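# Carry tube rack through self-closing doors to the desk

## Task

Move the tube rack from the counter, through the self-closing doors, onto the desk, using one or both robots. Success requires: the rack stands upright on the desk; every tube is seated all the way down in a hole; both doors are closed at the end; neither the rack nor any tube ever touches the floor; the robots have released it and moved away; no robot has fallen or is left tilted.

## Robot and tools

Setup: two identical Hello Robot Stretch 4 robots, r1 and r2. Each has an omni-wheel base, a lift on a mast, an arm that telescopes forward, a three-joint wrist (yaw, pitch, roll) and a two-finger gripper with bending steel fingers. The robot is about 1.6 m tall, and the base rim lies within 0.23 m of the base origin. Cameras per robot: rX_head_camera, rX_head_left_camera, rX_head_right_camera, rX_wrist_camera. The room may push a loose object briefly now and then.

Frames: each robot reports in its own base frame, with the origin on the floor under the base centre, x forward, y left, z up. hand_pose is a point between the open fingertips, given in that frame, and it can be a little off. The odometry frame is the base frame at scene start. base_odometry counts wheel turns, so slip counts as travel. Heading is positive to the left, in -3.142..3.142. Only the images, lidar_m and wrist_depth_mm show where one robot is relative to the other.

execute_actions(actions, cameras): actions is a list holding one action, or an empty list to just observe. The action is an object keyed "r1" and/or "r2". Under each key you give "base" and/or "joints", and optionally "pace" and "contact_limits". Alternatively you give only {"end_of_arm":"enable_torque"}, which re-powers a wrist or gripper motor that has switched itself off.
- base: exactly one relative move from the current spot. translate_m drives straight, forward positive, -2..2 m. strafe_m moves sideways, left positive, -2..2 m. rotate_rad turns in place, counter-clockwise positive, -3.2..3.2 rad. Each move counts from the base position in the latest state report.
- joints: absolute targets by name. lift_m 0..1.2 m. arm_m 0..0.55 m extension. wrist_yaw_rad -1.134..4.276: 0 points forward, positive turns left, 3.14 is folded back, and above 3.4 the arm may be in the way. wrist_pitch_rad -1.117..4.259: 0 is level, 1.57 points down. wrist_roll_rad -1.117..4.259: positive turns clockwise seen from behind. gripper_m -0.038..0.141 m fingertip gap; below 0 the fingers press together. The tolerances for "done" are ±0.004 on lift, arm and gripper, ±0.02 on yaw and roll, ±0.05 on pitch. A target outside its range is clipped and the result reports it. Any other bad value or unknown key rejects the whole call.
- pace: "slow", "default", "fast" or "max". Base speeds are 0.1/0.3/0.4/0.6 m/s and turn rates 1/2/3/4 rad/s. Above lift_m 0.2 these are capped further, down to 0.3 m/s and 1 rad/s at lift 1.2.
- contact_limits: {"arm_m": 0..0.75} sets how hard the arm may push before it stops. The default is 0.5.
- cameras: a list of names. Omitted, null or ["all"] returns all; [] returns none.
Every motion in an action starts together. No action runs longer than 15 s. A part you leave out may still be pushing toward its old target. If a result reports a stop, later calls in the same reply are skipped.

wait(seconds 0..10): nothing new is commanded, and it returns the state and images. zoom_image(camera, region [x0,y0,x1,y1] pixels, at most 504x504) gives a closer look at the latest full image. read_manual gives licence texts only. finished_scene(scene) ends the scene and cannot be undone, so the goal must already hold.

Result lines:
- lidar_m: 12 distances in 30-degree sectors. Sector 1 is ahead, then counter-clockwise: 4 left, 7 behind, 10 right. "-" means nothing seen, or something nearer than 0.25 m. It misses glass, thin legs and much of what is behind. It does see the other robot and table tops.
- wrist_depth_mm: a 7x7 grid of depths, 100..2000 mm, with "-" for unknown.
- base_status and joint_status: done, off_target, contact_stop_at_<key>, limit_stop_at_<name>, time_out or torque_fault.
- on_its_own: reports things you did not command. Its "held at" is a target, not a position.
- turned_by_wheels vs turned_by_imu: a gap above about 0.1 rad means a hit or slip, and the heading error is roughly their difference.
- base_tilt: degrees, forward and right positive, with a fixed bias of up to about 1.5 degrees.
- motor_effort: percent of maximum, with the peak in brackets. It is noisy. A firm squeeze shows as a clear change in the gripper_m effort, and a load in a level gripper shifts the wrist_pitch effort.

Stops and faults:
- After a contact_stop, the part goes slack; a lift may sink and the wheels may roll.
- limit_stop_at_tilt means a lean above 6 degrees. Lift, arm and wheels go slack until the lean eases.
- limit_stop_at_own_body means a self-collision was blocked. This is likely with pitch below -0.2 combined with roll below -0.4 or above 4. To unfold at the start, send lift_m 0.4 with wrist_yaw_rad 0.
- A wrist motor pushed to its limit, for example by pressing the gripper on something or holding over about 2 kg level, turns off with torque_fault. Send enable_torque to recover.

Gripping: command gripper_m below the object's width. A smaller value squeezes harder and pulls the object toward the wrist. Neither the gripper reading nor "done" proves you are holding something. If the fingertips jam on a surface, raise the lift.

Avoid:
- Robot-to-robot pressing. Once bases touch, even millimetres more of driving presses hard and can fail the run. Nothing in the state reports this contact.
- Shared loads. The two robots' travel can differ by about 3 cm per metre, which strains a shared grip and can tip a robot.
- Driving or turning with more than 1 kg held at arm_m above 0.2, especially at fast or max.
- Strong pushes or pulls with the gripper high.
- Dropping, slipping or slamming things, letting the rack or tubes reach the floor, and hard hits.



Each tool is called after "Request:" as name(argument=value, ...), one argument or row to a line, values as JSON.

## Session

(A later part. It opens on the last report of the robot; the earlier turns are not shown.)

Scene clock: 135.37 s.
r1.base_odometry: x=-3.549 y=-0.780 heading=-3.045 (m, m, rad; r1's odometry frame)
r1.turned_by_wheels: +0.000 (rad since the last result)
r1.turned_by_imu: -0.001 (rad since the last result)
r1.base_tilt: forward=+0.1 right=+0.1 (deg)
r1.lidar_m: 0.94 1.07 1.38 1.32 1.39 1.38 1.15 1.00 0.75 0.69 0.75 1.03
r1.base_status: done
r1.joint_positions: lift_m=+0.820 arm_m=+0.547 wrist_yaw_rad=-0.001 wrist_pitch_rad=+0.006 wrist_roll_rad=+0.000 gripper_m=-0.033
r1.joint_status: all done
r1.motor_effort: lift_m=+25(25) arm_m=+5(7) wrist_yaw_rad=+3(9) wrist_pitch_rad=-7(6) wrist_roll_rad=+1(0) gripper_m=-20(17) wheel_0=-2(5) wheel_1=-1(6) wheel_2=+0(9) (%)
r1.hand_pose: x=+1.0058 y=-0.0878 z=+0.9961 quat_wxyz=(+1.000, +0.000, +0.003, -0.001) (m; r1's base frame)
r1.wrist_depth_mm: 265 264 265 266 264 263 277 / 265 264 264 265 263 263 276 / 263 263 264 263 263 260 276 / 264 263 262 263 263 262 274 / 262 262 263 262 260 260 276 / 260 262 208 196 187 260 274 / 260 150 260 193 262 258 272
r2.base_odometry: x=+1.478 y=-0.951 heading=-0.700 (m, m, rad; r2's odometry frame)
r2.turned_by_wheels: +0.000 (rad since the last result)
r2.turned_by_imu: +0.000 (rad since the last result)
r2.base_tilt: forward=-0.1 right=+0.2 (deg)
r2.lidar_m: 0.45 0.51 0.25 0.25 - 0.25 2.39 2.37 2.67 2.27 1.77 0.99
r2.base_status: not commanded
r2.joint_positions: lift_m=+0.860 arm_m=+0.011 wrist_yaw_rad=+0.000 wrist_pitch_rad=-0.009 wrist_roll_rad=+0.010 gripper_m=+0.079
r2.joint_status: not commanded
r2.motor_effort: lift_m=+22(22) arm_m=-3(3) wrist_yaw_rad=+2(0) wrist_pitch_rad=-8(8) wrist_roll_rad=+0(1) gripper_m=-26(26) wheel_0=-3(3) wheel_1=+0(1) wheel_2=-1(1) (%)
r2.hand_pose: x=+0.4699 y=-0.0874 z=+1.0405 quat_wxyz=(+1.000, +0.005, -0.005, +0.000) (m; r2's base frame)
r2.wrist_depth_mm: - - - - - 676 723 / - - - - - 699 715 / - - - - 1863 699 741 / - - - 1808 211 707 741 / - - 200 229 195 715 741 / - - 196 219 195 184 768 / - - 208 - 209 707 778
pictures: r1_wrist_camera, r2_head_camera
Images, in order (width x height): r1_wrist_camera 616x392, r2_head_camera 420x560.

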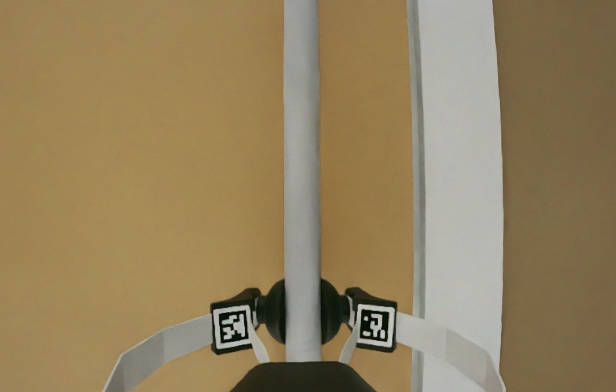

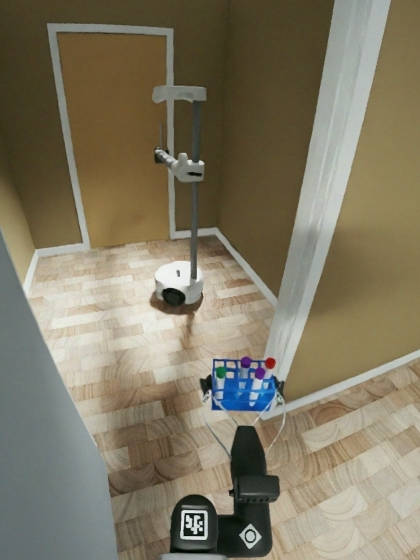

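Request:
execute_actions(
  actions=[
    {"r1":{"base":{"translate_m":-0.14},"pace":"slow"}},
  ],
  cameras=[],
)

Request:
execute_actions(
  actions=[
    {"r1":{"base":{"strafe_m":0.09},"joints":{"arm_m":0.387},"pace":"slow"}},
  ],
  cameras=[],
)

Request:
execute_actions(
  actions=[
    {"r1":{"base":{"translate_m":-0.06},"pace":"slow"}},
  ],
  cameras=["r1_wrist_camera"],
)

Scene clock: 140.47 s.
r1.base_odometry: x=-3.410 y=-0.766 heading=-3.043 (m, m, rad; r1's odometry frame)
r1.turned_by_wheels: +0.002 (rad since the last result)
r1.turned_by_imu: +0.003 (rad since the last result)
r1.base_tilt: forward=+0.1 right=+0.2 (deg)
r1.lidar_m: 0.96 1.15 1.38 1.32 1.41 1.27 1.01 1.00 0.74 0.71 0.75 1.07
r1.base_status: done
r1.joint_positions: lift_m=+0.820 arm_m=+0.547 wrist_yaw_rad=+0.015 wrist_pitch_rad=+0.006 wrist_roll_rad=+0.000 gripper_m=-0.033
r1.joint_status: not commanded
r1.on_its_own: wrist_yaw_rad is at rest, and its effort (-42) is outside its rest range (-13 to +13)
r1.motor_effort: lift_m=+25(25) arm_m=+5(4) wrist_yaw_rad=-42(42) wrist_pitch_rad=-6(7) wrist_roll_rad=+0(0) gripper_m=-21(21) wheel_0=+11(11) wheel_1=+5(7) wheel_2=+14(14) (%)
r1.hand_pose: x=+1.0072 y=-0.0832 z=+0.9961 quat_wxyz=(+1.000, +0.000, +0.003, +0.007) (m; r1's base frame)
r1.wrist_depth_mm: 306 289 274 255 252 413 407 / 303 290 273 253 251 410 413 / 303 287 271 253 249 407 410 / 303 287 271 253 250 404 402 / 301 286 270 253 248 404 407 / 300 285 189 191 244 407 404 / 298 151 266 189 244 402 404
r2.base_odometry: x=+1.478 y=-0.951 heading=-0.700 (m, m, rad; r2's odometry frame)
r2.turned_by_wheels: +0.000 (rad since the last result)
r2.turned_by_imu: -0.001 (rad since the last result)
r2.base_tilt: forward=-0.1 right=+0.1 (deg)
r2.lidar_m: 0.41 0.52 0.25 0.25 - 0.25 2.39 2.38 2.64 2.27 1.76 1.01
r2.base_status: not commanded
r2.joint_positions: lift_m=+0.860 arm_m=+0.011 wrist_yaw_rad=+0.000 wrist_pitch_rad=-0.009 wrist_roll_rad=+0.010 gripper_m=+0.079
r2.joint_status: not commanded
r2.motor_effort: lift_m=+22(22) arm_m=-3(3) wrist_yaw_rad=+1(0) wrist_pitch_rad=-8(9) wrist_roll_rad=+0(0) gripper_m=-25(25) wheel_0=-3(3) wheel_1=-1(0) wheel_2=-1(1) (%)
r2.hand_pose: x=+0.4699 y=-0.0874 z=+1.0405 quat_wxyz=(+1.000, +0.005, -0.005, +0.000) (m; r2's base frame)
r2.wrist_depth_mm: - - - - - 683 715 / - - - - - 691 715 / - - - - 1921 699 732 / - - - 1661 212 699 750 / - - 199 227 196 707 768 / - - 196 219 194 185 768 / - - 208 - 209 699 788
pictures: none
No camera images: the call's "cameras" was empty. Leave "cameras" out to get every camera's image.

Scene clock: 143.37 s.
r1.base_odometry: x=-3.401 y=-0.856 heading=-3.043 (m, m, rad; r1's odometry frame)
r1.turned_by_wheels: -0.001 (rad since the last result)
r1.turned_by_imu: -0.003 (rad since the last result)
r1.base_tilt: forward=+0.0 right=+0.4 (deg)
r1.lidar_m: 0.78 1.09 1.26 1.24 1.32 1.20 1.03 1.03 0.81 0.80 0.82 1.19
r1.base_status: done
r1.joint_positions: lift_m=+0.820 arm_m=+0.388 wrist_yaw_rad=-0.001 wrist_pitch_rad=+0.006 wrist_roll_rad=+0.000 gripper_m=-0.033
r1.joint_status: all done
r1.motor_effort: lift_m=+25(25) arm_m=-8(10) wrist_yaw_rad=+4(51) wrist_pitch_rad=-7(8) wrist_roll_rad=+0(0) gripper_m=-16(23) wheel_0=-5(22) wheel_1=-3(11) wheel_2=-3(13) (%)
r1.hand_pose: x=+0.8478 y=-0.0877 z=+0.9960 quat_wxyz=(+1.000, +0.000, +0.003, -0.001) (m; r1's base frame)
r1.wrist_depth_mm: 362 324 286 249 236 574 580 / 362 322 286 248 236 580 580 / 362 320 285 248 236 585 580 / 359 319 285 249 235 580 580 / 362 319 283 247 235 574 574 / 355 317 271 187 187 574 574 / 355 303 274 182 228 221 574
r2.base_odometry: x=+1.478 y=-0.951 heading=-0.700 (m, m, rad; r2's odometry frame)
r2.turned_by_wheels: +0.000 (rad since the last result)
r2.turned_by_imu: +0.000 (rad since the last result)
r2.base_tilt: forward=-0.1 right=+0.2 (deg)
r2.lidar_m: 0.41 0.52 0.25 0.25 - 0.25 2.39 2.38 2.65 2.29 1.74 0.99
r2.base_status: not commanded
r2.joint_positions: lift_m=+0.860 arm_m=+0.011 wrist_yaw_rad=+0.000 wrist_pitch_rad=-0.009 wrist_roll_rad=+0.010 gripper_m=+0.079
r2.joint_status: not commanded
r2.motor_effort: lift_m=+22(22) arm_m=-3(2) wrist_yaw_rad=+0(1) wrist_pitch_rad=-8(8) wrist_roll_rad=+1(0) gripper_m=-26(27) wheel_0=-3(3) wheel_1=-1(1) wheel_2=-1(1) (%)
r2.hand_pose: x=+0.4699 y=-0.0874 z=+1.0405 quat_wxyz=(+1.000, +0.005, -0.005, +0.000) (m; r2's base frame)
r2.wrist_depth_mm: - - - - - 683 715 / - - - - - 691 715 / - - - - 1863 699 741 / - - - - 212 699 732 / - - 199 227 196 699 750 / - - 196 220 195 184 759 / - - 208 - 209 699 768
pictures: none
No camera images: the call's "cameras" was empty. Leave "cameras" out to get every camera's image.

Scene clock: 145.20 s.
r1.base_odometry: x=-3.341 y=-0.850 heading=-3.040 (m, m, rad; r1's odometry frame)
r1.turned_by_wheels: +0.003 (rad since the last result)
r1.turned_by_imu: +0.004 (rad since the last result)
r1.base_tilt: forward=+0.0 right=+0.1 (deg)
r1.lidar_m: 0.81 1.11 1.27 1.23 1.30 1.16 0.95 0.96 0.83 0.80 0.84 1.17
r1.base_status: done
r1.joint_positions: lift_m=+0.820 arm_m=+0.388 wrist_yaw_rad=+0.023 wrist_pitch_rad=+0.007 wrist_roll_rad=+0.000 gripper_m=-0.033
r1.joint_status: not commanded
r1.on_its_own: wrist_yaw_rad is at rest, and its effort (-67) is outside its rest range (-13 to +13)
r1.motor_effort: lift_m=+24(25) arm_m=-9(9) wrist_yaw_rad=-67(67) wrist_pitch_rad=-9(9) wrist_roll_rad=+0(1) gripper_m=-20(20) wheel_0=+14(14) wheel_1=+4(9) wheel_2=+21(22) (%)
r1.hand_pose: x=+0.8498 y=-0.0806 z=+0.9959 quat_wxyz=(+1.000, +0.000, +0.003, +0.012) (m; r1's base frame)
r1.wrist_depth_mm: 413 345 290 240 220 627 621 / 413 342 287 238 220 627 621 / 415 338 285 239 220 615 627 / 413 338 285 234 220 615 609 / 410 336 285 234 220 609 615 / 413 338 189 183 211 615 615 / 404 152 272 178 174 609 615
r2.base_odometry: x=+1.478 y=-0.951 heading=-0.700 (m, m, rad; r2's odometry frame)
r2.turned_by_wheels: +0.000 (rad since the last result)
r2.turned_by_imu: +0.000 (rad since the last result)
r2.base_tilt: forward=-0.2 right=+0.2 (deg)
r2.lidar_m: 0.45 0.49 0.25 0.25 - 0.25 2.40 2.37 2.67 2.27 1.77 0.99
r2.base_status: not commanded
r2.joint_positions: lift_m=+0.860 arm_m=+0.011 wrist_yaw_rad=+0.000 wrist_pitch_rad=-0.009 wrist_roll_rad=+0.010 gripper_m=+0.079
r2.joint_status: not commanded
r2.motor_effort: lift_m=+22(22) arm_m=-4(3) wrist_yaw_rad=+1(2) wrist_pitch_rad=-8(8) wrist_roll_rad=+0(0) gripper_m=-25(27) wheel_0=-3(3) wheel_1=-1(1) wheel_2=-1(1) (%)
r2.hand_pose: x=+0.4699 y=-0.0874 z=+1.0405 quat_wxyz=(+1.000, +0.005, -0.005, +0.000) (m; r2's base frame)
r2.wrist_depth_mm: - - - - - 683 707 / - - - - - 691 732 / - - - - 1921 707 741 / - - - - 212 707 741 / - - 199 226 196 707 759 / - - 196 220 195 185 778 / - - 208 - 209 699 778
pictures: r1_wrist_camera
Images, in order (width x height): r1_wrist_camera 616x392.

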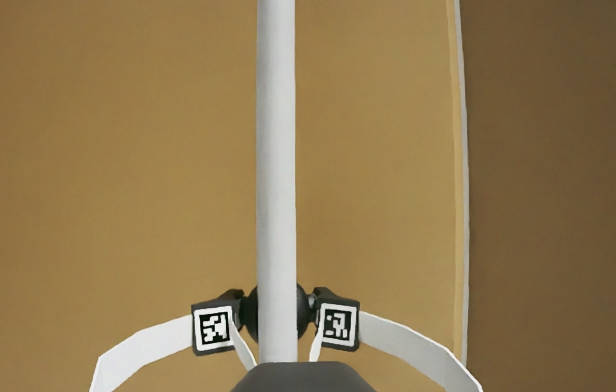

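Request:
execute_actions(
  actions=[
    {"r1":{"base":{"strafe_m":0.15},"joints":{"arm_m":0.253},"pace":"slow"},"r2":{"base":{"translate_m":0.5}}},
  ],
  cameras=[],
)

Request:
execute_actions(
  actions=[
    {"r1":{"base":{"strafe_m":0.13},"joints":{"arm_m":0.143},"pace":"slow"},"r2":{"base":{"translate_m":0.4}}},
  ],
  cameras=["r2_head_camera","r2_head_left_camera"],
)

Scene clock: 148.87 s.
r1.base_odometry: x=-3.326 y=-0.999 heading=-3.041 (m, m, rad; r1's odometry frame)
r1.turned_by_wheels: -0.001 (rad since the last result)
r1.turned_by_imu: -0.002 (rad since the last result)
r1.base_tilt: forward=+0.0 right=+0.1 (deg)
r1.lidar_m: 0.65 1.12 1.13 1.08 1.16 1.05 0.91 1.02 0.99 0.92 0.99 0.68
r1.base_status: done
r1.joint_positions: lift_m=+0.820 arm_m=+0.254 wrist_yaw_rad=-0.007 wrist_pitch_rad=+0.007 wrist_roll_rad=+0.000 gripper_m=-0.034
r1.joint_status: all done
r1.on_its_own: wrist_yaw_rad is at rest, and its effort (+21) is outside its rest range (-13 to +13)
r1.motor_effort: lift_m=+25(25) arm_m=-6(12) wrist_yaw_rad=+21(67) wrist_pitch_rad=-9(9) wrist_roll_rad=+1(0) gripper_m=-15(20) wheel_0=-8(13) wheel_1=-1(12) wheel_2=-2(21) (%)
r1.hand_pose: x=+0.7130 y=-0.0894 z=+0.9958 quat_wxyz=(+1.000, +0.000, +0.003, -0.003) (m; r1's base frame)
r1.wrist_depth_mm: 615 442 329 245 224 199 788 / 621 433 325 246 224 199 788 / 609 427 329 245 224 200 788 / 603 427 324 245 224 200 788 / 609 427 325 245 222 200 788 / 609 427 306 186 207 199 778 / 597 430 304 176 213 186 768
r2.base_odometry: x=+1.860 y=-1.274 heading=-0.700 (m, m, rad; r2's odometry frame)
r2.turned_by_wheels: +0.000 (rad since the last result)
r2.turned_by_imu: -0.002 (rad since the last result)
r2.base_tilt: forward=-0.1 right=+0.2 (deg)
r2.lidar_m: 0.43 1.18 0.43 0.25 0.25 - 0.25 0.41 2.55 2.11 0.64 0.56
r2.base_status: done
r2.joint_positions: lift_m=+0.860 arm_m=+0.011 wrist_yaw_rad=+0.000 wrist_pitch_rad=-0.009 wrist_roll_rad=+0.010 gripper_m=+0.079
r2.joint_status: not commanded
r2.motor_effort: lift_m=+22(22) arm_m=-3(3) wrist_yaw_rad=+0(2) wrist_pitch_rad=-9(8) wrist_roll_rad=+1(0) gripper_m=-28(27) wheel_0=-4(9) wheel_1=+3(6) wheel_2=+2(11) (%)
r2.hand_pose: x=+0.4699 y=-0.0874 z=+1.0405 quat_wxyz=(+1.000, +0.005, -0.005, +0.000) (m; r2's base frame)
r2.wrist_depth_mm: - 1863 1808 - 1708 1182 960 / - 1983 1808 - 1708 1205 946 / - 1983 1863 - 1618 1205 960 / - - 931 - 213 1182 931 / - - 200 225 195 1118 931 / - 1921 196 220 194 185 946 / - 1921 204 - 209 1160 946
pictures: none
No camera images: the call's "cameras" was empty. Leave "cameras" out to get every camera's image.

Scene clock: 151.70 s.
r1.base_odometry: x=-3.313 y=-1.129 heading=-3.041 (m, m, rad; r1's odometry frame)
r1.turned_by_wheels: +0.000 (rad since the last result)
r1.turned_by_imu: -0.002 (rad since the last result)
r1.base_tilt: forward=+0.1 right=+0.2 (deg)
r1.lidar_m: 0.53 1.27 0.99 0.95 1.00 1.02 0.77 0.64 1.12 1.07 1.13 0.54
r1.base_status: done
r1.joint_positions: lift_m=+0.820 arm_m=+0.144 wrist_yaw_rad=-0.002 wrist_pitch_rad=+0.007 wrist_roll_rad=+0.000 gripper_m=-0.034
r1.joint_status: all done
r1.motor_effort: lift_m=+25(25) arm_m=-8(8) wrist_yaw_rad=+6(25) wrist_pitch_rad=-9(10) wrist_roll_rad=+0(0) gripper_m=-17(15) wheel_0=-4(12) wheel_1=+2(3) wheel_2=-1(3) (%)
r1.hand_pose: x=+0.6037 y=-0.0880 z=+0.9958 quat_wxyz=(+1.000, +0.000, +0.004, -0.001) (m; r1's base frame)
r1.wrist_depth_mm: 878 715 399 252 219 177 891 / 878 699 399 251 220 177 904 / 878 683 392 253 220 178 891 / 891 668 394 252 220 178 891 / 866 683 397 251 218 177 891 / 878 691 353 189 198 177 878 / 866 627 357 153 207 166 891
r2.base_odometry: x=+2.166 y=-1.531 heading=-0.700 (m, m, rad; r2's odometry frame)
r2.turned_by_wheels: +0.000 (rad since the last result)
r2.turned_by_imu: -0.002 (rad since the last result)
r2.base_tilt: forward=-0.2 right=+0.2 (deg)
r2.lidar_m: 0.44 0.79 1.41 1.15 0.39 0.28 0.27 0.31 0.48 0.32 0.33 1.04
r2.base_status: done
r2.joint_positions: lift_m=+0.860 arm_m=+0.011 wrist_yaw_rad=+0.000 wrist_pitch_rad=-0.009 wrist_roll_rad=+0.010 gripper_m=+0.079
r2.joint_status: not commanded
r2.motor_effort: lift_m=+22(22) arm_m=-3(3) wrist_yaw_rad=-1(1) wrist_pitch_rad=-8(8) wrist_roll_rad=+0(1) gripper_m=-26(28) wheel_0=+1(4) wheel_1=+0(5) wheel_2=+2(14) (%)
r2.hand_pose: x=+0.4699 y=-0.0874 z=+1.0405 quat_wxyz=(+1.000, +0.005, -0.005, +0.000) (m; r2's base frame)
r2.wrist_depth_mm: 564 1308 - - 1464 1025 820 / 591 1336 - - 1430 1025 809 / 559 1336 - - 1430 1008 798 / 559 1255 - - 211 1008 798 / 634 1308 203 224 195 960 809 / 621 1281 196 220 195 185 788 / 621 1397 208 - 210 976 809
pictures: r2_head_camera, r2_head_left_camera
Images, in order (width x height): r2_head_camera 420x560, r2_head_left_camera 420x672.

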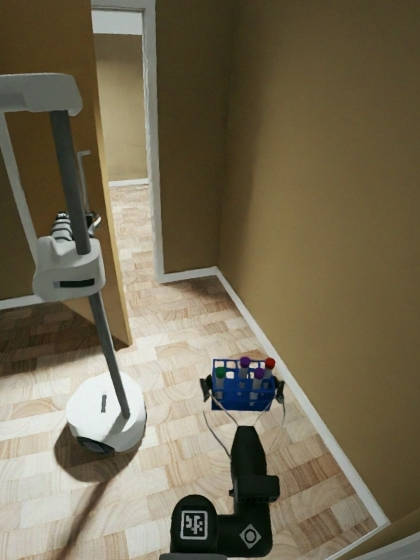

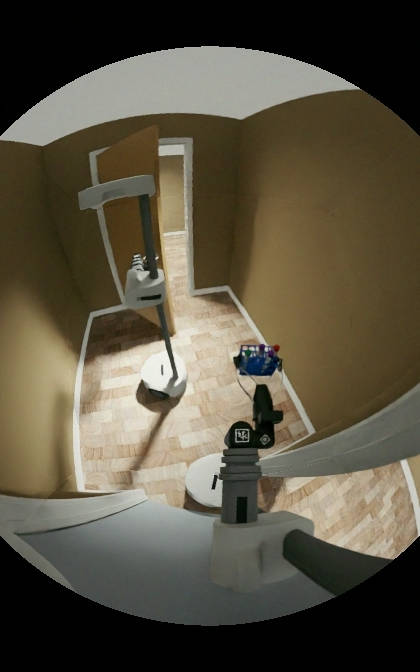

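Request:
execute_actions(
  actions=[
    {"r1":{"base":{"strafe_m":0.168},"joints":{"arm_m":0.057},"pace":"slow"},"r2":{"base":{"translate_m":0.35}}},
  ],
  cameras=[],
)

Request:
execute_actions(
  actions=[
    {"r1":{"base":{"strafe_m":0.15},"joints":{"arm_m":0.017},"pace":"slow"},"r2":{"base":{"translate_m":0.5}}},
  ],
  cameras=["r2_head_camera","r2_head_left_camera","r1_wrist_camera"],
)

Scene clock: 154.97 s.
r1.base_odometry: x=-3.296 y=-1.296 heading=-3.041 (m, m, rad; r1's odometry frame)
r1.turned_by_wheels: +0.000 (rad since the last result)
r1.turned_by_imu: +0.000 (rad since the last result)
r1.base_tilt: forward=+0.0 right=+0.4 (deg)
r1.lidar_m: 0.42 1.13 0.83 0.79 0.82 0.97 0.99 0.57 0.64 1.25 1.31 0.46
r1.base_status: done
r1.joint_positions: lift_m=+0.820 arm_m=+0.058 wrist_yaw_rad=-0.002 wrist_pitch_rad=+0.008 wrist_roll_rad=+0.000 gripper_m=-0.034
r1.joint_status: all done
r1.motor_effort: lift_m=+25(25) arm_m=-9(19) wrist_yaw_rad=+6(72) wrist_pitch_rad=-13(16) wrist_roll_rad=+0(1) gripper_m=-15(29) wheel_0=-5(8) wheel_1=+1(8) wheel_2=+2(21) (%)
r1.hand_pose: x=+0.5177 y=-0.0880 z=+0.9955 quat_wxyz=(+1.000, +0.000, +0.004, -0.001) (m; r1's base frame)
r1.wrist_depth_mm: 991 991 627 267 217 162 - / 976 976 615 268 219 163 151 / 991 960 615 270 219 164 150 / 976 960 615 268 220 165 147 / 976 960 609 271 220 164 147 / 976 960 488 185 191 163 - / 960 976 442 175 203 146 -
r2.base_odometry: x=+2.434 y=-1.757 heading=-0.700 (m, m, rad; r2's odometry frame)
r2.turned_by_wheels: +0.000 (rad since the last result)
r2.turned_by_imu: -0.002 (rad since the last result)
r2.base_tilt: forward=-0.1 right=+0.2 (deg)
r2.lidar_m: 0.45 0.62 0.57 1.27 0.73 0.45 0.38 0.36 0.38 0.53 0.80 0.48
r2.base_status: done
r2.joint_positions: lift_m=+0.860 arm_m=+0.011 wrist_yaw_rad=+0.000 wrist_pitch_rad=-0.009 wrist_roll_rad=+0.010 gripper_m=+0.079
r2.joint_status: not commanded
r2.motor_effort: lift_m=+21(22) arm_m=-3(3) wrist_yaw_rad=+0(5) wrist_pitch_rad=-10(9) wrist_roll_rad=+0(0) gripper_m=-28(27) wheel_0=+1(9) wheel_1=+0(12) wheel_2=+0(14) (%)
r2.hand_pose: x=+0.4699 y=-0.0874 z=+1.0405 quat_wxyz=(+1.000, +0.005, -0.004, +0.000) (m; r2's base frame)
r2.wrist_depth_mm: - - 1708 1708 1255 854 691 / - - 1661 1756 1255 866 691 / - - 1618 1756 1182 866 683 / - - 1618 1708 213 842 683 / - - 198 227 193 820 683 / - - 197 220 193 185 676 / - - 208 - 209 831 676
pictures: none
No camera images: the call's "cameras" was empty. Leave "cameras" out to get every camera's image.

Scene clock: 158.13 s.
r1.base_odometry: x=-3.281 y=-1.445 heading=-3.042 (m, m, rad; r1's odometry frame)
r1.turned_by_wheels: +0.000 (rad since the last result)
r1.turned_by_imu: -0.017 (rad since the last result)
r1.base_tilt: forward=+0.1 right=+0.2 (deg)
r1.lidar_m: 0.42 0.91 0.66 0.62 0.65 0.94 0.93 1.06 0.61 0.56 1.00 0.38
r1.base_status: done
r1.joint_positions: lift_m=+0.820 arm_m=+0.018 wrist_yaw_rad=-0.004 wrist_pitch_rad=+0.007 wrist_roll_rad=+0.000 gripper_m=-0.034
r1.joint_status: all done
r1.motor_effort: lift_m=+24(25) arm_m=-8(19) wrist_yaw_rad=+10(71) wrist_pitch_rad=-8(18) wrist_roll_rad=+2(0) gripper_m=-16(33) wheel_0=-4(10) wheel_1=+1(4) wheel_2=-1(22) (%)
r1.hand_pose: x=+0.4773 y=-0.0885 z=+0.9959 quat_wxyz=(+1.000, +0.000, +0.003, -0.002) (m; r1's base frame)
r1.wrist_depth_mm: 1008 1042 1008 290 216 148 - / 1025 1008 1025 293 219 149 - / 1025 1008 1008 293 219 150 - / 991 991 991 293 220 151 - / 991 991 1008 293 220 150 - / 1025 1008 1008 183 183 149 - / 991 1008 715 171 198 134 -
r2.base_odometry: x=+2.816 y=-2.079 heading=-0.700 (m, m, rad; r2's odometry frame)
r2.turned_by_wheels: +0.000 (rad since the last result)
r2.turned_by_imu: -0.002 (rad since the last result)
r2.base_tilt: forward=-0.1 right=+0.2 (deg)
r2.lidar_m: 0.44 1.45 0.80 0.59 0.63 1.04 0.86 0.73 0.78 0.64 0.63 0.72
r2.base_status: done
r2.joint_positions: lift_m=+0.860 arm_m=+0.011 wrist_yaw_rad=+0.000 wrist_pitch_rad=-0.009 wrist_roll_rad=+0.010 gripper_m=+0.079
r2.joint_status: not commanded
r2.motor_effort: lift_m=+21(21) arm_m=-3(3) wrist_yaw_rad=+1(0) wrist_pitch_rad=-8(9) wrist_roll_rad=+0(0) gripper_m=-27(26) wheel_0=-1(2) wheel_1=+1(3) wheel_2=+2(7) (%)
r2.hand_pose: x=+0.4699 y=-0.0874 z=+1.0405 quat_wxyz=(+1.000, +0.005, -0.004, +0.000) (m; r2's base frame)
r2.wrist_depth_mm: - - 1205 1255 946 647 517 / - - 1182 1281 931 640 508 / - - 1205 1255 878 640 508 / - - 1160 1255 212 634 508 / - - 199 225 194 609 508 / - 1182 197 220 193 184 496 / - 1863 208 - 208 621 504
pictures: r1_wrist_camera, r2_head_camera, r2_head_left_camera
Images, in order (width x height): r1_wrist_camera 616x392, r2_head_camera 420x560, r2_head_left_camera 420x672.

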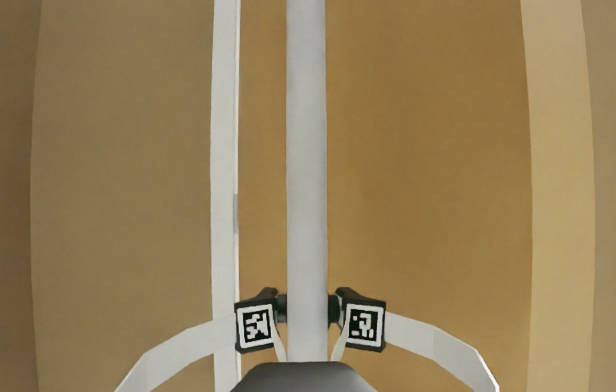

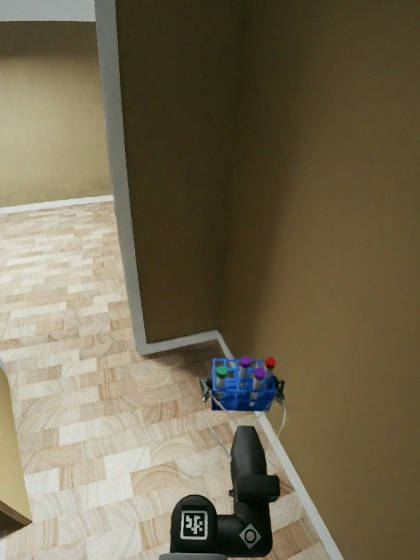

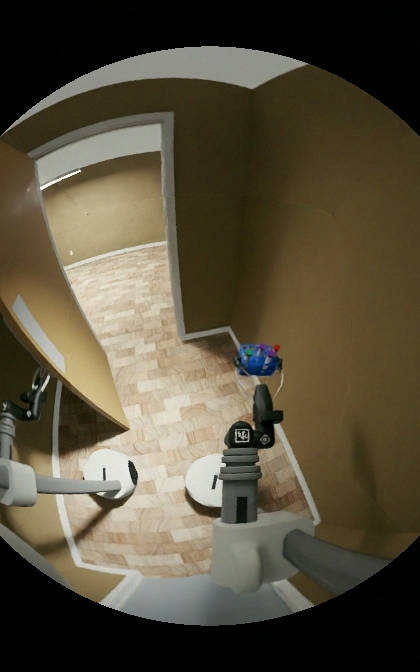

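Request:
execute_actions(
  actions=[
    {"r2":{"base":{"rotate_rad":0.5},"pace":"slow"}},
  ],
  cameras=["r2_head_camera"],
)

Scene clock: 161.03 s.
r1.base_odometry: x=-3.281 y=-1.445 heading=-3.042 (m, m, rad; r1's odometry frame)
r1.turned_by_wheels: +0.000 (rad since the last result)
r1.turned_by_imu: -0.001 (rad since the last result)
r1.base_tilt: forward=+0.1 right=+0.2 (deg)
r1.lidar_m: 0.42 0.90 0.66 0.63 0.64 0.93 0.92 1.07 0.61 0.57 0.74 0.38
r1.base_status: not commanded
r1.joint_positions: lift_m=+0.820 arm_m=+0.018 wrist_yaw_rad=-0.004 wrist_pitch_rad=+0.007 wrist_roll_rad=+0.000 gripper_m=-0.034
r1.joint_status: not commanded
r1.motor_effort: lift_m=+25(25) arm_m=-7(8) wrist_yaw_rad=+10(11) wrist_pitch_rad=-8(7) wrist_roll_rad=+1(1) gripper_m=-16(18) wheel_0=-4(4) wheel_1=+1(1) wheel_2=-1(1) (%)
r1.hand_pose: x=+0.4773 y=-0.0885 z=+0.9959 quat_wxyz=(+1.000, +0.000, +0.003, -0.002) (m; r1's base frame)
r1.wrist_depth_mm: 991 1025 1025 290 217 148 - / 1008 1025 1008 293 219 149 - / 1008 1008 1008 293 221 150 - / 991 1008 1008 294 220 151 - / 991 991 991 293 219 150 - / 991 991 976 183 184 149 - / 1008 1008 715 171 197 134 -
r2.base_odometry: x=+2.816 y=-2.079 heading=-0.200 (m, m, rad; r2's odometry frame)
r2.turned_by_wheels: +0.500 (rad since the last result)
r2.turned_by_imu: +0.503 (rad since the last result)
r2.base_tilt: forward=-0.1 right=+0.2 (deg)
r2.lidar_m: 0.43 0.81 0.57 0.61 1.06 0.87 0.77 0.81 0.66 0.64 0.73 1.12
r2.base_status: done
r2.joint_positions: lift_m=+0.860 arm_m=+0.011 wrist_yaw_rad=+0.000 wrist_pitch_rad=-0.009 wrist_roll_rad=+0.010 gripper_m=+0.079
r2.joint_status: not commanded
r2.motor_effort: lift_m=+21(21) arm_m=-3(3) wrist_yaw_rad=-1(3) wrist_pitch_rad=-9(8) wrist_roll_rad=+0(1) gripper_m=-26(27) wheel_0=-1(2) wheel_1=-1(5) wheel_2=-2(7) (%)
r2.hand_pose: x=+0.4699 y=-0.0874 z=+1.0405 quat_wxyz=(+1.000, +0.005, -0.004, +0.000) (m; r2's base frame)
r2.wrist_depth_mm: 788 1182 - - 1118 1078 1042 / 798 1229 - - 1138 1078 1042 / 798 1229 - - 1138 1098 1042 / 820 1281 - - 212 1098 1060 / 831 1182 200 224 193 1118 1060 / 820 1025 197 220 194 184 1078 / 831 1308 208 - 210 1118 1098
pictures: r2_head_camera
Images, in order (width x height): r2_head_camera 420x560.

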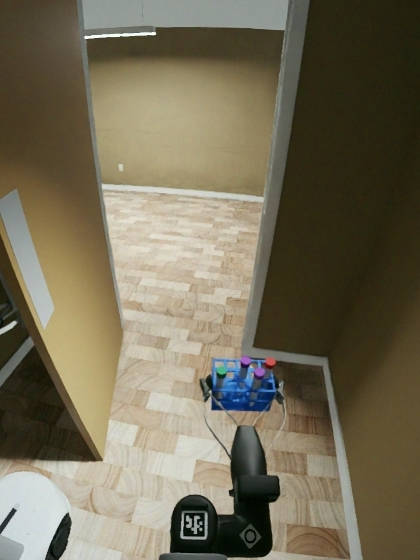

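Request:
execute_actions(
  actions=[
    {"r2":{"base":{"rotate_rad":0.125},"pace":"slow"}},
  ],
  cameras=[],
)

Request:
execute_actions(
  actions=[
    {"r2":{"base":{"translate_m":0.75}}},
  ],
  cameras=["r2_head_camera","r2_head_left_camera"],
)

Scene clock: 163.60 s.
r1.base_odometry: x=-3.281 y=-1.445 heading=-3.042 (m, m, rad; r1's odometry frame)
r1.turned_by_wheels: +0.000 (rad since the last result)
r1.turned_by_imu: -0.001 (rad since the last result)
r1.base_tilt: forward=+0.0 right=+0.3 (deg)
r1.lidar_m: 0.42 0.91 0.67 0.62 0.65 0.94 0.95 1.06 0.58 0.57 0.68 0.39
r1.base_status: not commanded
r1.joint_positions: lift_m=+0.820 arm_m=+0.018 wrist_yaw_rad=-0.004 wrist_pitch_rad=+0.007 wrist_roll_rad=+0.000 gripper_m=-0.034
r1.joint_status: not commanded
r1.motor_effort: lift_m=+25(25) arm_m=-6(7) wrist_yaw_rad=+11(10) wrist_pitch_rad=-8(9) wrist_roll_rad=+0(1) gripper_m=-17(17) wheel_0=-4(4) wheel_1=+1(1) wheel_2=-1(1) (%)
r1.hand_pose: x=+0.4773 y=-0.0885 z=+0.9959 quat_wxyz=(+1.000, +0.000, +0.003, -0.002) (m; r1's base frame)
r1.wrist_depth_mm: 1025 1025 1025 290 216 148 - / 1008 1008 1008 293 219 149 - / 1025 1025 1008 294 220 150 - / 976 1008 991 293 220 150 - / 1008 1008 1008 293 220 150 - / 991 1008 1025 183 183 149 - / 991 991 715 171 198 135 -
r2.base_odometry: x=+2.816 y=-2.079 heading=-0.075 (m, m, rad; r2's odometry frame)
r2.turned_by_wheels: +0.125 (rad since the last result)
r2.turned_by_imu: +0.125 (rad since the last result)
r2.base_tilt: forward=-0.1 right=+0.2 (deg)
r2.lidar_m: 0.42 0.77 0.59 0.71 1.00 0.86 0.76 0.74 0.63 0.64 0.76 1.36
r2.base_status: done
r2.joint_positions: lift_m=+0.860 arm_m=+0.011 wrist_yaw_rad=+0.000 wrist_pitch_rad=-0.009 wrist_roll_rad=+0.010 gripper_m=+0.079
r2.joint_status: not commanded
r2.motor_effort: lift_m=+21(21) arm_m=-2(3) wrist_yaw_rad=+0(0) wrist_pitch_rad=-8(9) wrist_roll_rad=+1(0) gripper_m=-26(26) wheel_0=-1(2) wheel_1=-2(5) wheel_2=-2(5) (%)
r2.hand_pose: x=+0.4699 y=-0.0874 z=+1.0405 quat_wxyz=(+1.000, +0.005, -0.004, +0.000) (m; r2's base frame)
r2.wrist_depth_mm: 609 854 - - - 1042 1008 / 621 878 - - - 1060 991 / 640 904 - - - 1078 1025 / 647 931 1255 - 212 1060 1025 / 647 878 200 224 194 1098 1008 / 647 778 197 220 193 185 1025 / 654 946 208 - 209 1098 1025
pictures: none
No camera images: the call's "cameras" was empty. Leave "cameras" out to get every camera's image.

Scene clock: 167.57 s.
r1.base_odometry: x=-3.281 y=-1.445 heading=-3.042 (m, m, rad; r1's odometry frame)
r1.turned_by_wheels: +0.000 (rad since the last result)
r1.turned_by_imu: -0.001 (rad since the last result)
r1.base_tilt: forward=+0.0 right=+0.3 (deg)
r1.lidar_m: 0.41 0.92 0.66 0.63 0.66 0.93 0.92 1.06 1.38 1.40 0.57 0.40
r1.base_status: not commanded
r1.joint_positions: lift_m=+0.820 arm_m=+0.018 wrist_yaw_rad=-0.004 wrist_pitch_rad=+0.007 wrist_roll_rad=+0.000 gripper_m=-0.034
r1.joint_status: not commanded
r1.motor_effort: lift_m=+25(25) arm_m=-7(8) wrist_yaw_rad=+11(11) wrist_pitch_rad=-8(8) wrist_roll_rad=+0(0) gripper_m=-17(18) wheel_0=-4(4) wheel_1=+1(1) wheel_2=-1(1) (%)
r1.hand_pose: x=+0.4773 y=-0.0885 z=+0.9959 quat_wxyz=(+1.000, +0.000, +0.003, -0.002) (m; r1's base frame)
r1.wrist_depth_mm: 991 1025 1025 290 216 147 - / 1025 1008 1008 293 219 149 - / 1008 1008 1008 294 220 150 - / 1008 1008 991 293 221 151 - / 1008 1008 991 294 220 150 - / 991 1008 991 183 183 149 - / 991 991 707 171 197 134 -
r2.base_odometry: x=+3.564 y=-2.135 heading=-0.075 (m, m, rad; r2's odometry frame)
r2.turned_by_wheels: +0.000 (rad since the last result)
r2.turned_by_imu: -0.003 (rad since the last result)
r2.base_tilt: forward=-0.2 right=+0.2 (deg)
r2.lidar_m: 0.42 0.55 0.39 0.37 0.52 1.58 1.50 0.99 0.86 0.85 0.83 0.76
r2.base_status: done
r2.joint_positions: lift_m=+0.860 arm_m=+0.011 wrist_yaw_rad=+0.000 wrist_pitch_rad=-0.009 wrist_roll_rad=+0.010 gripper_m=+0.079
r2.joint_status: not commanded
r2.motor_effort: lift_m=+21(21) arm_m=-3(3) wrist_yaw_rad=+1(0) wrist_pitch_rad=-9(9) wrist_roll_rad=+0(0) gripper_m=-27(26) wheel_0=+1(5) wheel_1=+0(4) wheel_2=+2(5) (%)
r2.hand_pose: x=+0.4699 y=-0.0874 z=+1.0405 quat_wxyz=(+1.000, +0.005, -0.004, +0.000) (m; r2's base frame)
r2.wrist_depth_mm: 603 - - - - - - / 615 - - - - - - / 627 - - - - - - / 634 - - - 213 - - / 640 - 200 226 194 - - / 640 788 196 220 194 183 - / 634 1921 208 - 210 - -
pictures: r2_head_camera, r2_head_left_camera
Images, in order (width x height): r2_head_camera 420x560, r2_head_left_camera 420x672.

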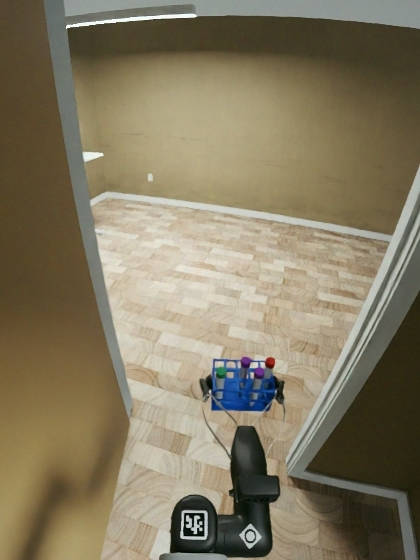

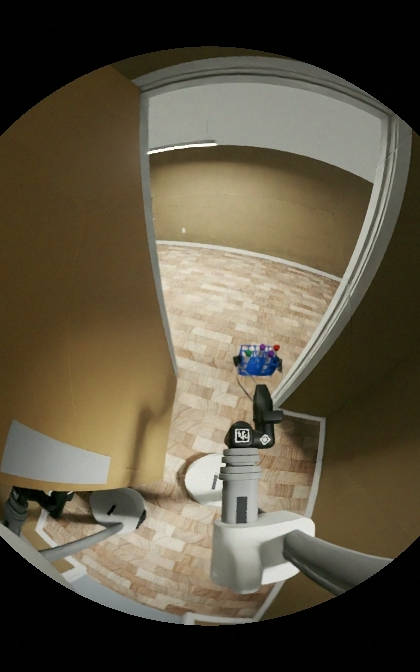

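Request:
execute_actions(
  actions=[
    {"r1":{"joints":{"gripper_m":0.09},"pace":"slow"},"r2":{"base":{"translate_m":1.35}}},
  ],
  cameras=["r2_head_left_camera","r1_wrist_camera"],
)

Scene clock: 173.90 s.
r1.base_odometry: x=-3.281 y=-1.445 heading=-3.042 (m, m, rad; r1's odometry frame)
r1.turned_by_wheels: +0.000 (rad since the last result)
r1.turned_by_imu: -0.002 (rad since the last result)
r1.base_tilt: forward=+0.0 right=+0.3 (deg)
r1.lidar_m: 0.43 0.91 0.67 0.63 0.67 0.91 0.93 1.07 1.39 1.39 1.46 0.37
r1.base_status: not commanded
r1.joint_positions: lift_m=+0.820 arm_m=+0.018 wrist_yaw_rad=-0.004 wrist_pitch_rad=+0.006 wrist_roll_rad=+0.000 gripper_m=+0.090
r1.joint_status: all done
r1.motor_effort: lift_m=+25(25) arm_m=-7(7) wrist_yaw_rad=+11(12) wrist_pitch_rad=-6(8) wrist_roll_rad=+1(0) gripper_m=+1(16) wheel_0=-2(4) wheel_1=+1(1) wheel_2=+0(1) (%)
r1.hand_pose: x=+0.4773 y=-0.0884 z=+0.9961 quat_wxyz=(+1.000, +0.000, +0.003, -0.002) (m; r1's base frame)
r1.wrist_depth_mm: 1008 1042 1025 484 248 199 - / 1008 1008 1008 480 243 201 166 / 1008 1008 1008 480 246 202 167 / 1008 1025 1008 484 246 202 168 / 991 1008 1008 480 243 202 167 / 991 1008 216 480 184 193 166 / 991 1008 991 373 183 183 -
r2.base_odometry: x=+4.910 y=-2.236 heading=-0.075 (m, m, rad; r2's odometry frame)
r2.turned_by_wheels: +0.000 (rad since the last result)
r2.turned_by_imu: -0.005 (rad since the last result)
r2.base_tilt: forward=-0.2 right=+0.2 (deg)
r2.lidar_m: 0.43 1.94 1.68 0.89 0.52 0.56 1.38 0.78 0.93 2.26 2.64 2.69
r2.base_status: done
r2.joint_positions: lift_m=+0.860 arm_m=+0.011 wrist_yaw_rad=+0.000 wrist_pitch_rad=-0.009 wrist_roll_rad=+0.010 gripper_m=+0.079
r2.joint_status: not commanded
r2.motor_effort: lift_m=+21(21) arm_m=-3(3) wrist_yaw_rad=+1(1) wrist_pitch_rad=-9(8) wrist_roll_rad=-1(0) gripper_m=-25(26) wheel_0=+0(6) wheel_1=+1(5) wheel_2=+0(11) (%)
r2.hand_pose: x=+0.4699 y=-0.0874 z=+1.0405 quat_wxyz=(+1.000, +0.005, -0.004, +0.000) (m; r2's base frame)
r2.wrist_depth_mm: - - - - - - - / - - - - - - - / - - - - - - - / - - - - 211 - - / - - 201 225 194 - - / - - 196 220 193 184 - / - - 208 - 209 - -
pictures: r1_wrist_camera, r2_head_left_camera
Images, in order (width x height): r1_wrist_camera 616x392, r2_head_left_camera 420x672.

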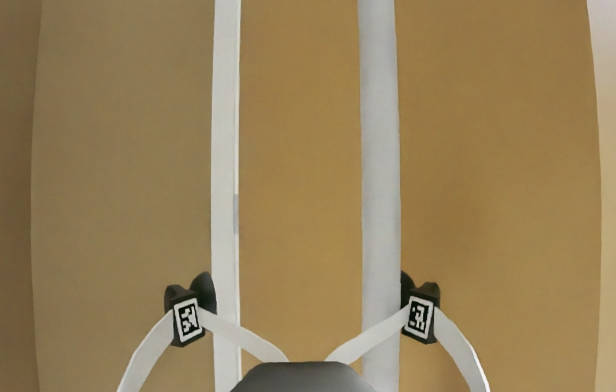

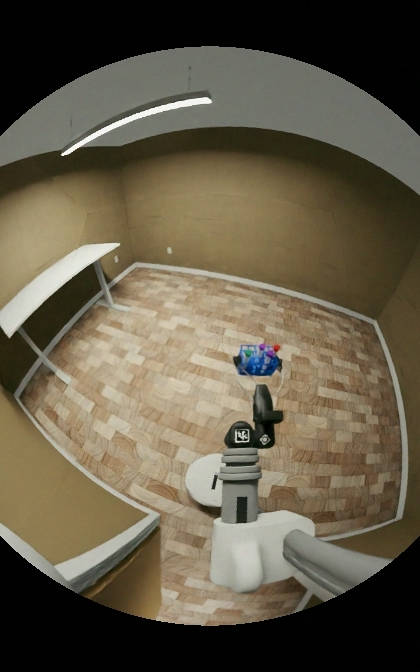

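Request:
execute_actions(
  actions=[
    {"r1":{"base":{"strafe_m":-0.25},"pace":"slow"},"r2":{"base":{"translate_m":0.6}}},
  ],
  cameras=["r1_wrist_camera"],
)

Request:
execute_actions(
  actions=[
    {"r2":{"base":{"rotate_rad":1.23},"pace":"slow"}},
  ],
  cameras=["r1_head_camera","r2_head_camera","r2_wrist_camera"],
)

Scene clock: 178.03 s.
r1.base_odometry: x=-3.306 y=-1.196 heading=-3.042 (m, m, rad; r1's odometry frame)
r1.turned_by_wheels: +0.000 (rad since the last result)
r1.turned_by_imu: -0.002 (rad since the last result)
r1.base_tilt: forward=-0.1 right=+0.1 (deg)
r1.lidar_m: 1.13 1.26 0.93 0.87 0.93 0.99 1.01 1.09 1.22 1.14 1.21 1.08
r1.base_status: done
r1.joint_positions: lift_m=+0.820 arm_m=+0.018 wrist_yaw_rad=+0.000 wrist_pitch_rad=+0.006 wrist_roll_rad=+0.000 gripper_m=+0.090
r1.joint_status: not commanded
r1.motor_effort: lift_m=+25(24) arm_m=-7(7) wrist_yaw_rad=+0(10) wrist_pitch_rad=-7(7) wrist_roll_rad=+0(0) gripper_m=-1(3) wheel_0=+1(4) wheel_1=-2(8) wheel_2=+0(2) (%)
r1.hand_pose: x=+0.4775 y=-0.0874 z=+0.9960 quat_wxyz=(+1.000, +0.000, +0.003, +0.000) (m; r1's base frame)
r1.wrist_depth_mm: 1025 991 960 946 891 854 1042 / 1025 1025 976 931 878 854 1042 / 1025 1008 960 931 878 854 1042 / 1008 991 946 946 878 854 1042 / 991 1008 960 917 866 842 1008 / 991 991 216 917 197 842 1060 / 991 1008 946 145 878 820 1025
r2.base_odometry: x=+5.509 y=-2.281 heading=-0.075 (m, m, rad; r2's odometry frame)
r2.turned_by_wheels: +0.000 (rad since the last result)
r2.turned_by_imu: -0.003 (rad since the last result)
r2.base_tilt: forward=-0.2 right=+0.2 (deg)
r2.lidar_m: 0.43 1.77 1.53 1.53 1.22 1.04 1.13 1.33 2.10 2.43 2.43 0.46
r2.base_status: done
r2.joint_positions: lift_m=+0.860 arm_m=+0.011 wrist_yaw_rad=+0.000 wrist_pitch_rad=-0.009 wrist_roll_rad=+0.010 gripper_m=+0.079
r2.joint_status: not commanded
r2.motor_effort: lift_m=+21(21) arm_m=-3(3) wrist_yaw_rad=+2(0) wrist_pitch_rad=-8(8) wrist_roll_rad=+1(0) gripper_m=-26(27) wheel_0=+0(3) wheel_1=+0(5) wheel_2=+0(9) (%)
r2.hand_pose: x=+0.4699 y=-0.0874 z=+1.0405 quat_wxyz=(+1.000, +0.005, -0.004, +0.000) (m; r2's base frame)
r2.wrist_depth_mm: - - - 1863 1708 1618 1576 / - - - 1921 1756 1618 1576 / - - - 1863 1808 1661 1576 / - - - 1921 213 1708 1576 / - - 200 225 195 1618 1576 / - - 196 220 195 184 1576 / - - 208 - 209 1708 1618
pictures: r1_wrist_camera
Images, in order (width x height): r1_wrist_camera 616x392.

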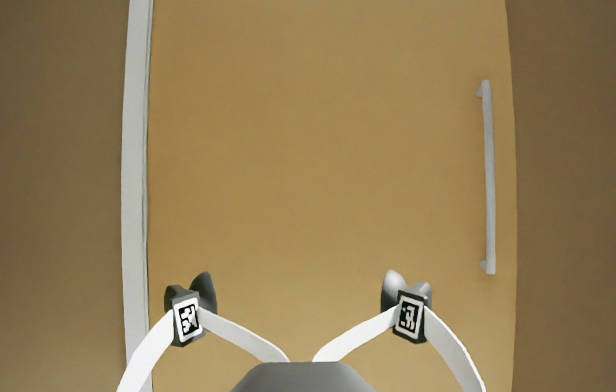

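Scene clock: 180.53 s.
r1.base_odometry: x=-3.306 y=-1.196 heading=-3.042 (m, m, rad; r1's odometry frame)
r1.turned_by_wheels: +0.000 (rad since the last result)
r1.turned_by_imu: -0.001 (rad since the last result)
r1.base_tilt: forward=+0.2 right=+0.2 (deg)
r1.lidar_m: 1.20 1.27 0.92 0.87 0.92 0.98 1.00 1.07 1.20 1.13 1.20 1.27
r1.base_status: not commanded
r1.joint_positions: lift_m=+0.820 arm_m=+0.018 wrist_yaw_rad=+0.000 wrist_pitch_rad=+0.006 wrist_roll_rad=+0.000 gripper_m=+0.090
r1.joint_status: not commanded
r1.motor_effort: lift_m=+25(25) arm_m=-7(7) wrist_yaw_rad=+0(0) wrist_pitch_rad=-7(7) wrist_roll_rad=+1(1) gripper_m=+0(1) wheel_0=+1(1) wheel_1=-2(2) wheel_2=+0(0) (%)
r1.hand_pose: x=+0.4775 y=-0.0874 z=+0.9960 quat_wxyz=(+1.000, +0.000, +0.003, +0.000) (m; r1's base frame)
r1.wrist_depth_mm: 1008 991 1025 1025 1042 1025 1042 / 991 1008 991 1042 1025 1025 1042 / 1008 1025 1008 1025 1042 1025 1042 / 1042 1025 991 1008 1025 1008 1042 / 1008 1025 1008 1008 1042 1008 1042 / 1008 991 216 1008 196 1042 1025 / 991 991 991 145 1008 1008 1025
r2.base_odometry: x=+5.509 y=-2.281 heading=+1.155 (m, m, rad; r2's odometry frame)
r2.turned_by_wheels: +1.230 (rad since the last result)
r2.turned_by_imu: +1.239 (rad since the last result)
r2.base_tilt: forward=-0.1 right=+0.2 (deg)
r2.lidar_m: 0.44 1.56 1.10 1.02 1.13 1.38 2.41 2.47 2.22 2.09 2.15 0.48
r2.base_status: done
r2.joint_positions: lift_m=+0.860 arm_m=+0.011 wrist_yaw_rad=+0.000 wrist_pitch_rad=-0.009 wrist_roll_rad=+0.010 gripper_m=+0.079
r2.joint_status: not commanded
r2.motor_effort: lift_m=+21(21) arm_m=-3(3) wrist_yaw_rad=+1(2) wrist_pitch_rad=-9(9) wrist_roll_rad=+0(0) gripper_m=-27(26) wheel_0=-2(9) wheel_1=-1(4) wheel_2=+0(3) (%)
r2.hand_pose: x=+0.4699 y=-0.0874 z=+1.0405 quat_wxyz=(+1.000, +0.005, -0.004, +0.000) (m; r2's base frame)
r2.wrist_depth_mm: 1576 - - - - - - / 1576 - - - - - - / 1618 - - - - - - / 1708 - 1366 1499 213 - - / 1708 - 202 225 195 - - / 1708 - 196 220 195 184 - / 1661 - 208 - 210 - -
pictures: r1_head_camera, r2_head_camera, r2_wrist_camera
Images, in order (width x height): r1_head_camera 420x560, r2_head_camera 420x560, r2_wrist_camera 616x392.

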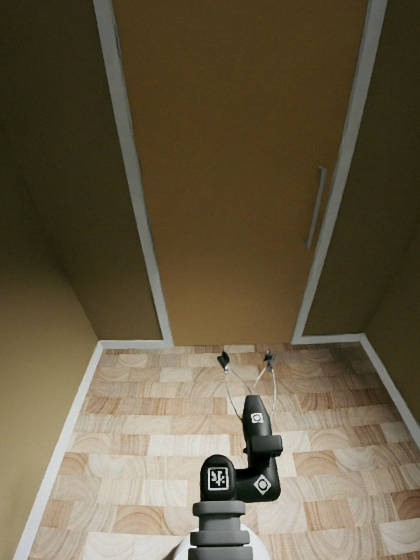

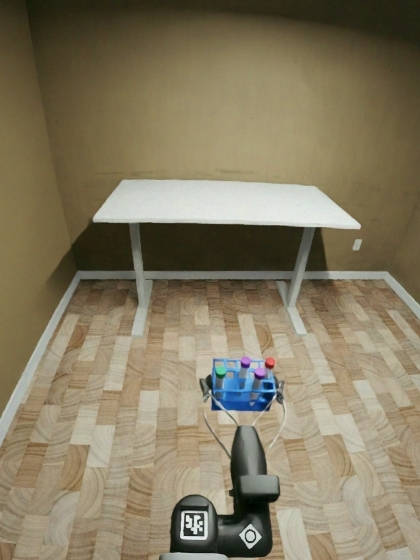

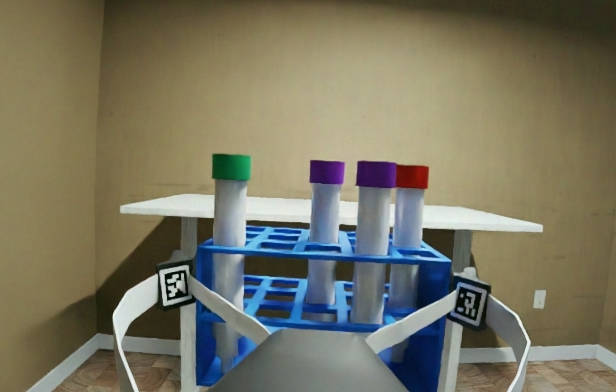

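Request:
execute_actions(
  actions=[
    {"r2":{"base":{"translate_m":0.93},"joints":{"lift_m":0.94}}},
  ],
  cameras=["r2_head_camera","r2_wrist_camera"],
)

Scene clock: 185.37 s.
r1.base_odometry: x=-3.306 y=-1.196 heading=-3.042 (m, m, rad; r1's odometry frame)
r1.turned_by_wheels: +0.000 (rad since the last result)
r1.turned_by_imu: -0.002 (rad since the last result)
r1.base_tilt: forward=+0.1 right=+0.3 (deg)
r1.lidar_m: 1.22 1.27 0.90 0.86 0.92 1.01 1.00 1.05 1.20 1.14 1.19 1.28
r1.base_status: not commanded
r1.joint_positions: lift_m=+0.820 arm_m=+0.018 wrist_yaw_rad=+0.000 wrist_pitch_rad=+0.006 wrist_roll_rad=+0.000 gripper_m=+0.090
r1.joint_status: not commanded
r1.motor_effort: lift_m=+25(25) arm_m=-7(6) wrist_yaw_rad=-1(0) wrist_pitch_rad=-7(8) wrist_roll_rad=+0(1) gripper_m=+0(2) wheel_0=+1(1) wheel_1=-2(2) wheel_2=+0(0) (%)
r1.hand_pose: x=+0.4775 y=-0.0874 z=+0.9960 quat_wxyz=(+1.000, +0.000, +0.003, +0.000) (m; r1's base frame)
r1.wrist_depth_mm: 1008 1008 1025 1025 1042 1025 1025 / 1008 1008 1008 1008 1025 1042 1042 / 1008 991 1025 1025 1042 1025 1025 / 1025 1008 1025 1025 1008 1025 1042 / 1025 991 1025 1042 1025 1008 1025 / 991 1008 217 1008 197 1008 1042 / 991 1008 1025 144 1025 1008 1042
r2.base_odometry: x=+5.884 y=-1.430 heading=+1.155 (m, m, rad; r2's odometry frame)
r2.turned_by_wheels: +0.000 (rad since the last result)
r2.turned_by_imu: -0.004 (rad since the last result)
r2.base_tilt: forward=-0.1 right=+0.2 (deg)
r2.lidar_m: 0.43 0.60 0.81 1.08 1.13 1.59 3.38 3.10 2.15 2.02 0.89 0.62
r2.base_status: done
r2.joint_positions: lift_m=+0.940 arm_m=+0.011 wrist_yaw_rad=+0.000 wrist_pitch_rad=-0.009 wrist_roll_rad=+0.010 gripper_m=+0.079
r2.joint_status: all done
r2.motor_effort: lift_m=+23(24) arm_m=-3(2) wrist_yaw_rad=+1(1) wrist_pitch_rad=-8(9) wrist_roll_rad=+0(1) gripper_m=-25(26) wheel_0=+2(8) wheel_1=+0(6) wheel_2=+0(9) (%)
r2.hand_pose: x=+0.4699 y=-0.0874 z=+1.1204 quat_wxyz=(+1.000, +0.005, -0.004, +0.000) (m; r2's base frame)
r2.wrist_depth_mm: 1098 1138 1118 1138 1160 1138 1160 / 1098 1118 1118 1118 1098 1138 1160 / 1138 1138 1118 1160 1138 1182 1138 / 1138 1138 1138 1160 211 1182 1205 / 891 931 211 228 194 1160 1205 / 549 492 196 220 194 185 654 / 410 410 209 - 209 445 480
pictures: r2_head_camera, r2_wrist_camera
Images, in order (width x height): r2_head_camera 420x560, r2_wrist_camera 616x392.

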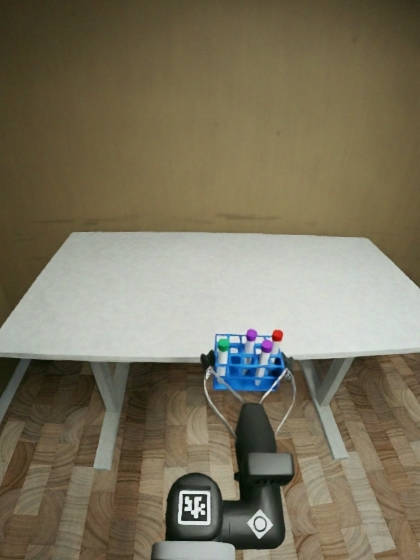

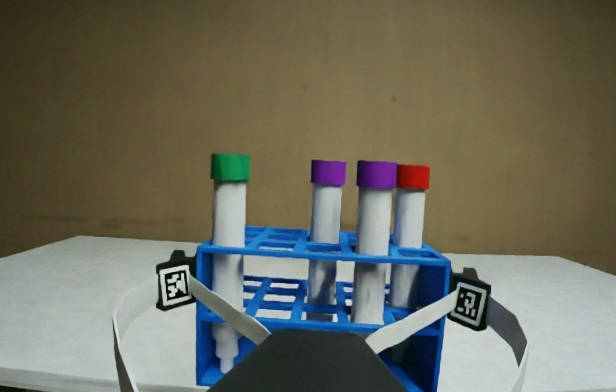

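Request:
execute_actions(
  actions=[
    {"r2":{"joints":{"lift_m":0.875,"arm_m":0.30},"pace":"slow"}},
  ],
  cameras=["r2_wrist_camera"],
)

Scene clock: 189.93 s.
r1.base_odometry: x=-3.306 y=-1.196 heading=-3.042 (m, m, rad; r1's odometry frame)
r1.turned_by_wheels: +0.000 (rad since the last result)
r1.turned_by_imu: -0.001 (rad since the last result)
r1.base_tilt: forward=+0.1 right=+0.1 (deg)
r1.lidar_m: 1.24 1.25 0.93 0.88 0.92 0.99 1.02 1.05 1.21 1.13 1.22 1.27
r1.base_status: not commanded
r1.joint_positions: lift_m=+0.820 arm_m=+0.018 wrist_yaw_rad=+0.000 wrist_pitch_rad=+0.006 wrist_roll_rad=+0.000 gripper_m=+0.090
r1.joint_status: not commanded
r1.motor_effort: lift_m=+25(25) arm_m=-7(7) wrist_yaw_rad=+0(0) wrist_pitch_rad=-7(7) wrist_roll_rad=-1(1) gripper_m=+1(2) wheel_0=+1(1) wheel_1=-2(2) wheel_2=+0(0) (%)
r1.hand_pose: x=+0.4775 y=-0.0874 z=+0.9960 quat_wxyz=(+1.000, +0.000, +0.003, +0.000) (m; r1's base frame)
r1.wrist_depth_mm: 1008 1008 1008 1025 1025 1025 1042 / 1008 991 1008 1008 1042 1060 1025 / 1008 1008 1025 1025 1008 1042 1060 / 1008 991 1025 1008 991 1025 1025 / 991 1025 1042 1008 1025 1025 1025 / 1008 1008 217 1008 197 1008 1025 / 991 1008 1008 144 1025 1025 1042
r2.base_odometry: x=+5.884 y=-1.430 heading=+1.155 (m, m, rad; r2's odometry frame)
r2.turned_by_wheels: +0.000 (rad since the last result)
r2.turned_by_imu: -0.001 (rad since the last result)
r2.base_tilt: forward=-0.1 right=+0.2 (deg)
r2.lidar_m: 0.59 0.61 0.80 1.09 1.12 1.58 3.40 3.12 2.18 2.03 0.89 0.63
r2.base_status: not commanded
r2.joint_positions: lift_m=+0.875 arm_m=+0.299 wrist_yaw_rad=+0.000 wrist_pitch_rad=-0.009 wrist_roll_rad=+0.010 gripper_m=+0.079
r2.joint_status: all done
r2.motor_effort: lift_m=+13(22) arm_m=+5(5) wrist_yaw_rad=+1(2) wrist_pitch_rad=-10(9) wrist_roll_rad=+0(0) gripper_m=-26(26) wheel_0=+2(2) wheel_1=+0(0) wheel_2=+0(0) (%)
r2.hand_pose: x=+0.7585 y=-0.0874 z=+1.0562 quat_wxyz=(+1.000, +0.005, -0.004, +0.000) (m; r2's base frame)
r2.wrist_depth_mm: 842 842 854 854 854 866 878 / 842 842 854 866 866 878 878 / 866 866 866 866 878 878 891 / 866 854 866 866 212 891 891 / 627 668 200 225 195 820 904 / 387 349 197 220 194 183 459 / 293 290 209 - 209 315 336
pictures: r2_wrist_camera
Images, in order (width x height): r2_wrist_camera 616x392.

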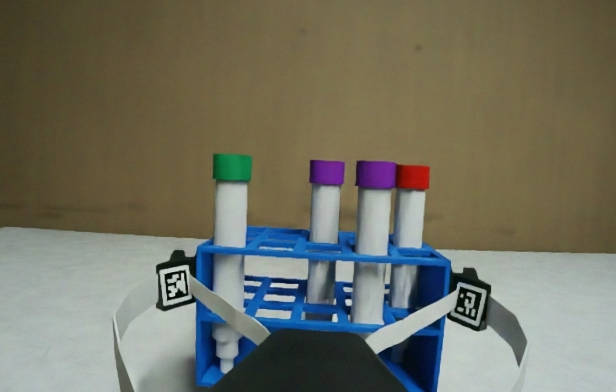

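Request:
execute_actions(
  actions=[
    {"r2":{"joints":{"lift_m":0.831},"pace":"slow"}},
  ],
  cameras=[],
)

Scene clock: 191.37 s.
r1.base_odometry: x=-3.306 y=-1.196 heading=-3.042 (m, m, rad; r1's odometry frame)
r1.turned_by_wheels: +0.000 (rad since the last result)
r1.turned_by_imu: +0.000 (rad since the last result)
r1.base_tilt: forward=+0.1 right=+0.2 (deg)
r1.lidar_m: 1.22 1.25 0.92 0.88 0.93 0.98 1.01 1.06 1.19 1.13 1.22 1.30
r1.base_status: not commanded
r1.joint_positions: lift_m=+0.820 arm_m=+0.018 wrist_yaw_rad=+0.000 wrist_pitch_rad=+0.006 wrist_roll_rad=+0.000 gripper_m=+0.090
r1.joint_status: not commanded
r1.motor_effort: lift_m=+25(25) arm_m=-7(7) wrist_yaw_rad=+0(1) wrist_pitch_rad=-7(7) wrist_roll_rad=+1(1) gripper_m=-2(0) wheel_0=+1(1) wheel_1=-2(2) wheel_2=+0(0) (%)
r1.hand_pose: x=+0.4775 y=-0.0874 z=+0.9960 quat_wxyz=(+1.000, +0.000, +0.003, +0.000) (m; r1's base frame)
r1.wrist_depth_mm: 1008 1025 1025 1025 1008 1060 1025 / 1025 1025 991 1025 1025 1025 1042 / 1008 991 1025 1042 1025 1025 1042 / 1008 1008 1025 1025 1025 1042 1008 / 960 991 1008 1042 1025 1008 1025 / 991 1008 218 1008 196 1042 1025 / 1008 1008 976 144 1008 1025 1025
r2.base_odometry: x=+5.884 y=-1.430 heading=+1.155 (m, m, rad; r2's odometry frame)
r2.turned_by_wheels: +0.000 (rad since the last result)
r2.turned_by_imu: +0.000 (rad since the last result)
r2.base_tilt: forward=-0.1 right=+0.2 (deg)
r2.lidar_m: 0.58 0.62 0.80 1.08 1.12 1.59 3.39 3.08 2.16 2.02 0.89 0.62
r2.base_status: not commanded
r2.joint_positions: lift_m=+0.831 arm_m=+0.299 wrist_yaw_rad=+0.000 wrist_pitch_rad=-0.009 wrist_roll_rad=+0.010 gripper_m=+0.079
r2.joint_status: all done
r2.motor_effort: lift_m=+13(13) arm_m=+5(5) wrist_yaw_rad=+1(1) wrist_pitch_rad=-8(9) wrist_roll_rad=+1(1) gripper_m=-28(26) wheel_0=+2(2) wheel_1=+0(0) wheel_2=+0(0) (%)
r2.hand_pose: x=+0.7585 y=-0.0874 z=+1.0122 quat_wxyz=(+1.000, +0.005, -0.004, +0.000) (m; r2's base frame)
r2.wrist_depth_mm: 831 842 854 854 854 866 866 / 831 842 854 854 866 878 891 / 842 854 878 866 866 878 891 / 854 866 866 878 213 891 891 / 455 484 200 225 195 609 621 / 279 253 197 220 194 184 336 / 211 211 203 - 209 229 243
pictures: none
No camera images: the call's "cameras" was empty. Leave "cameras" out to get every camera's image.


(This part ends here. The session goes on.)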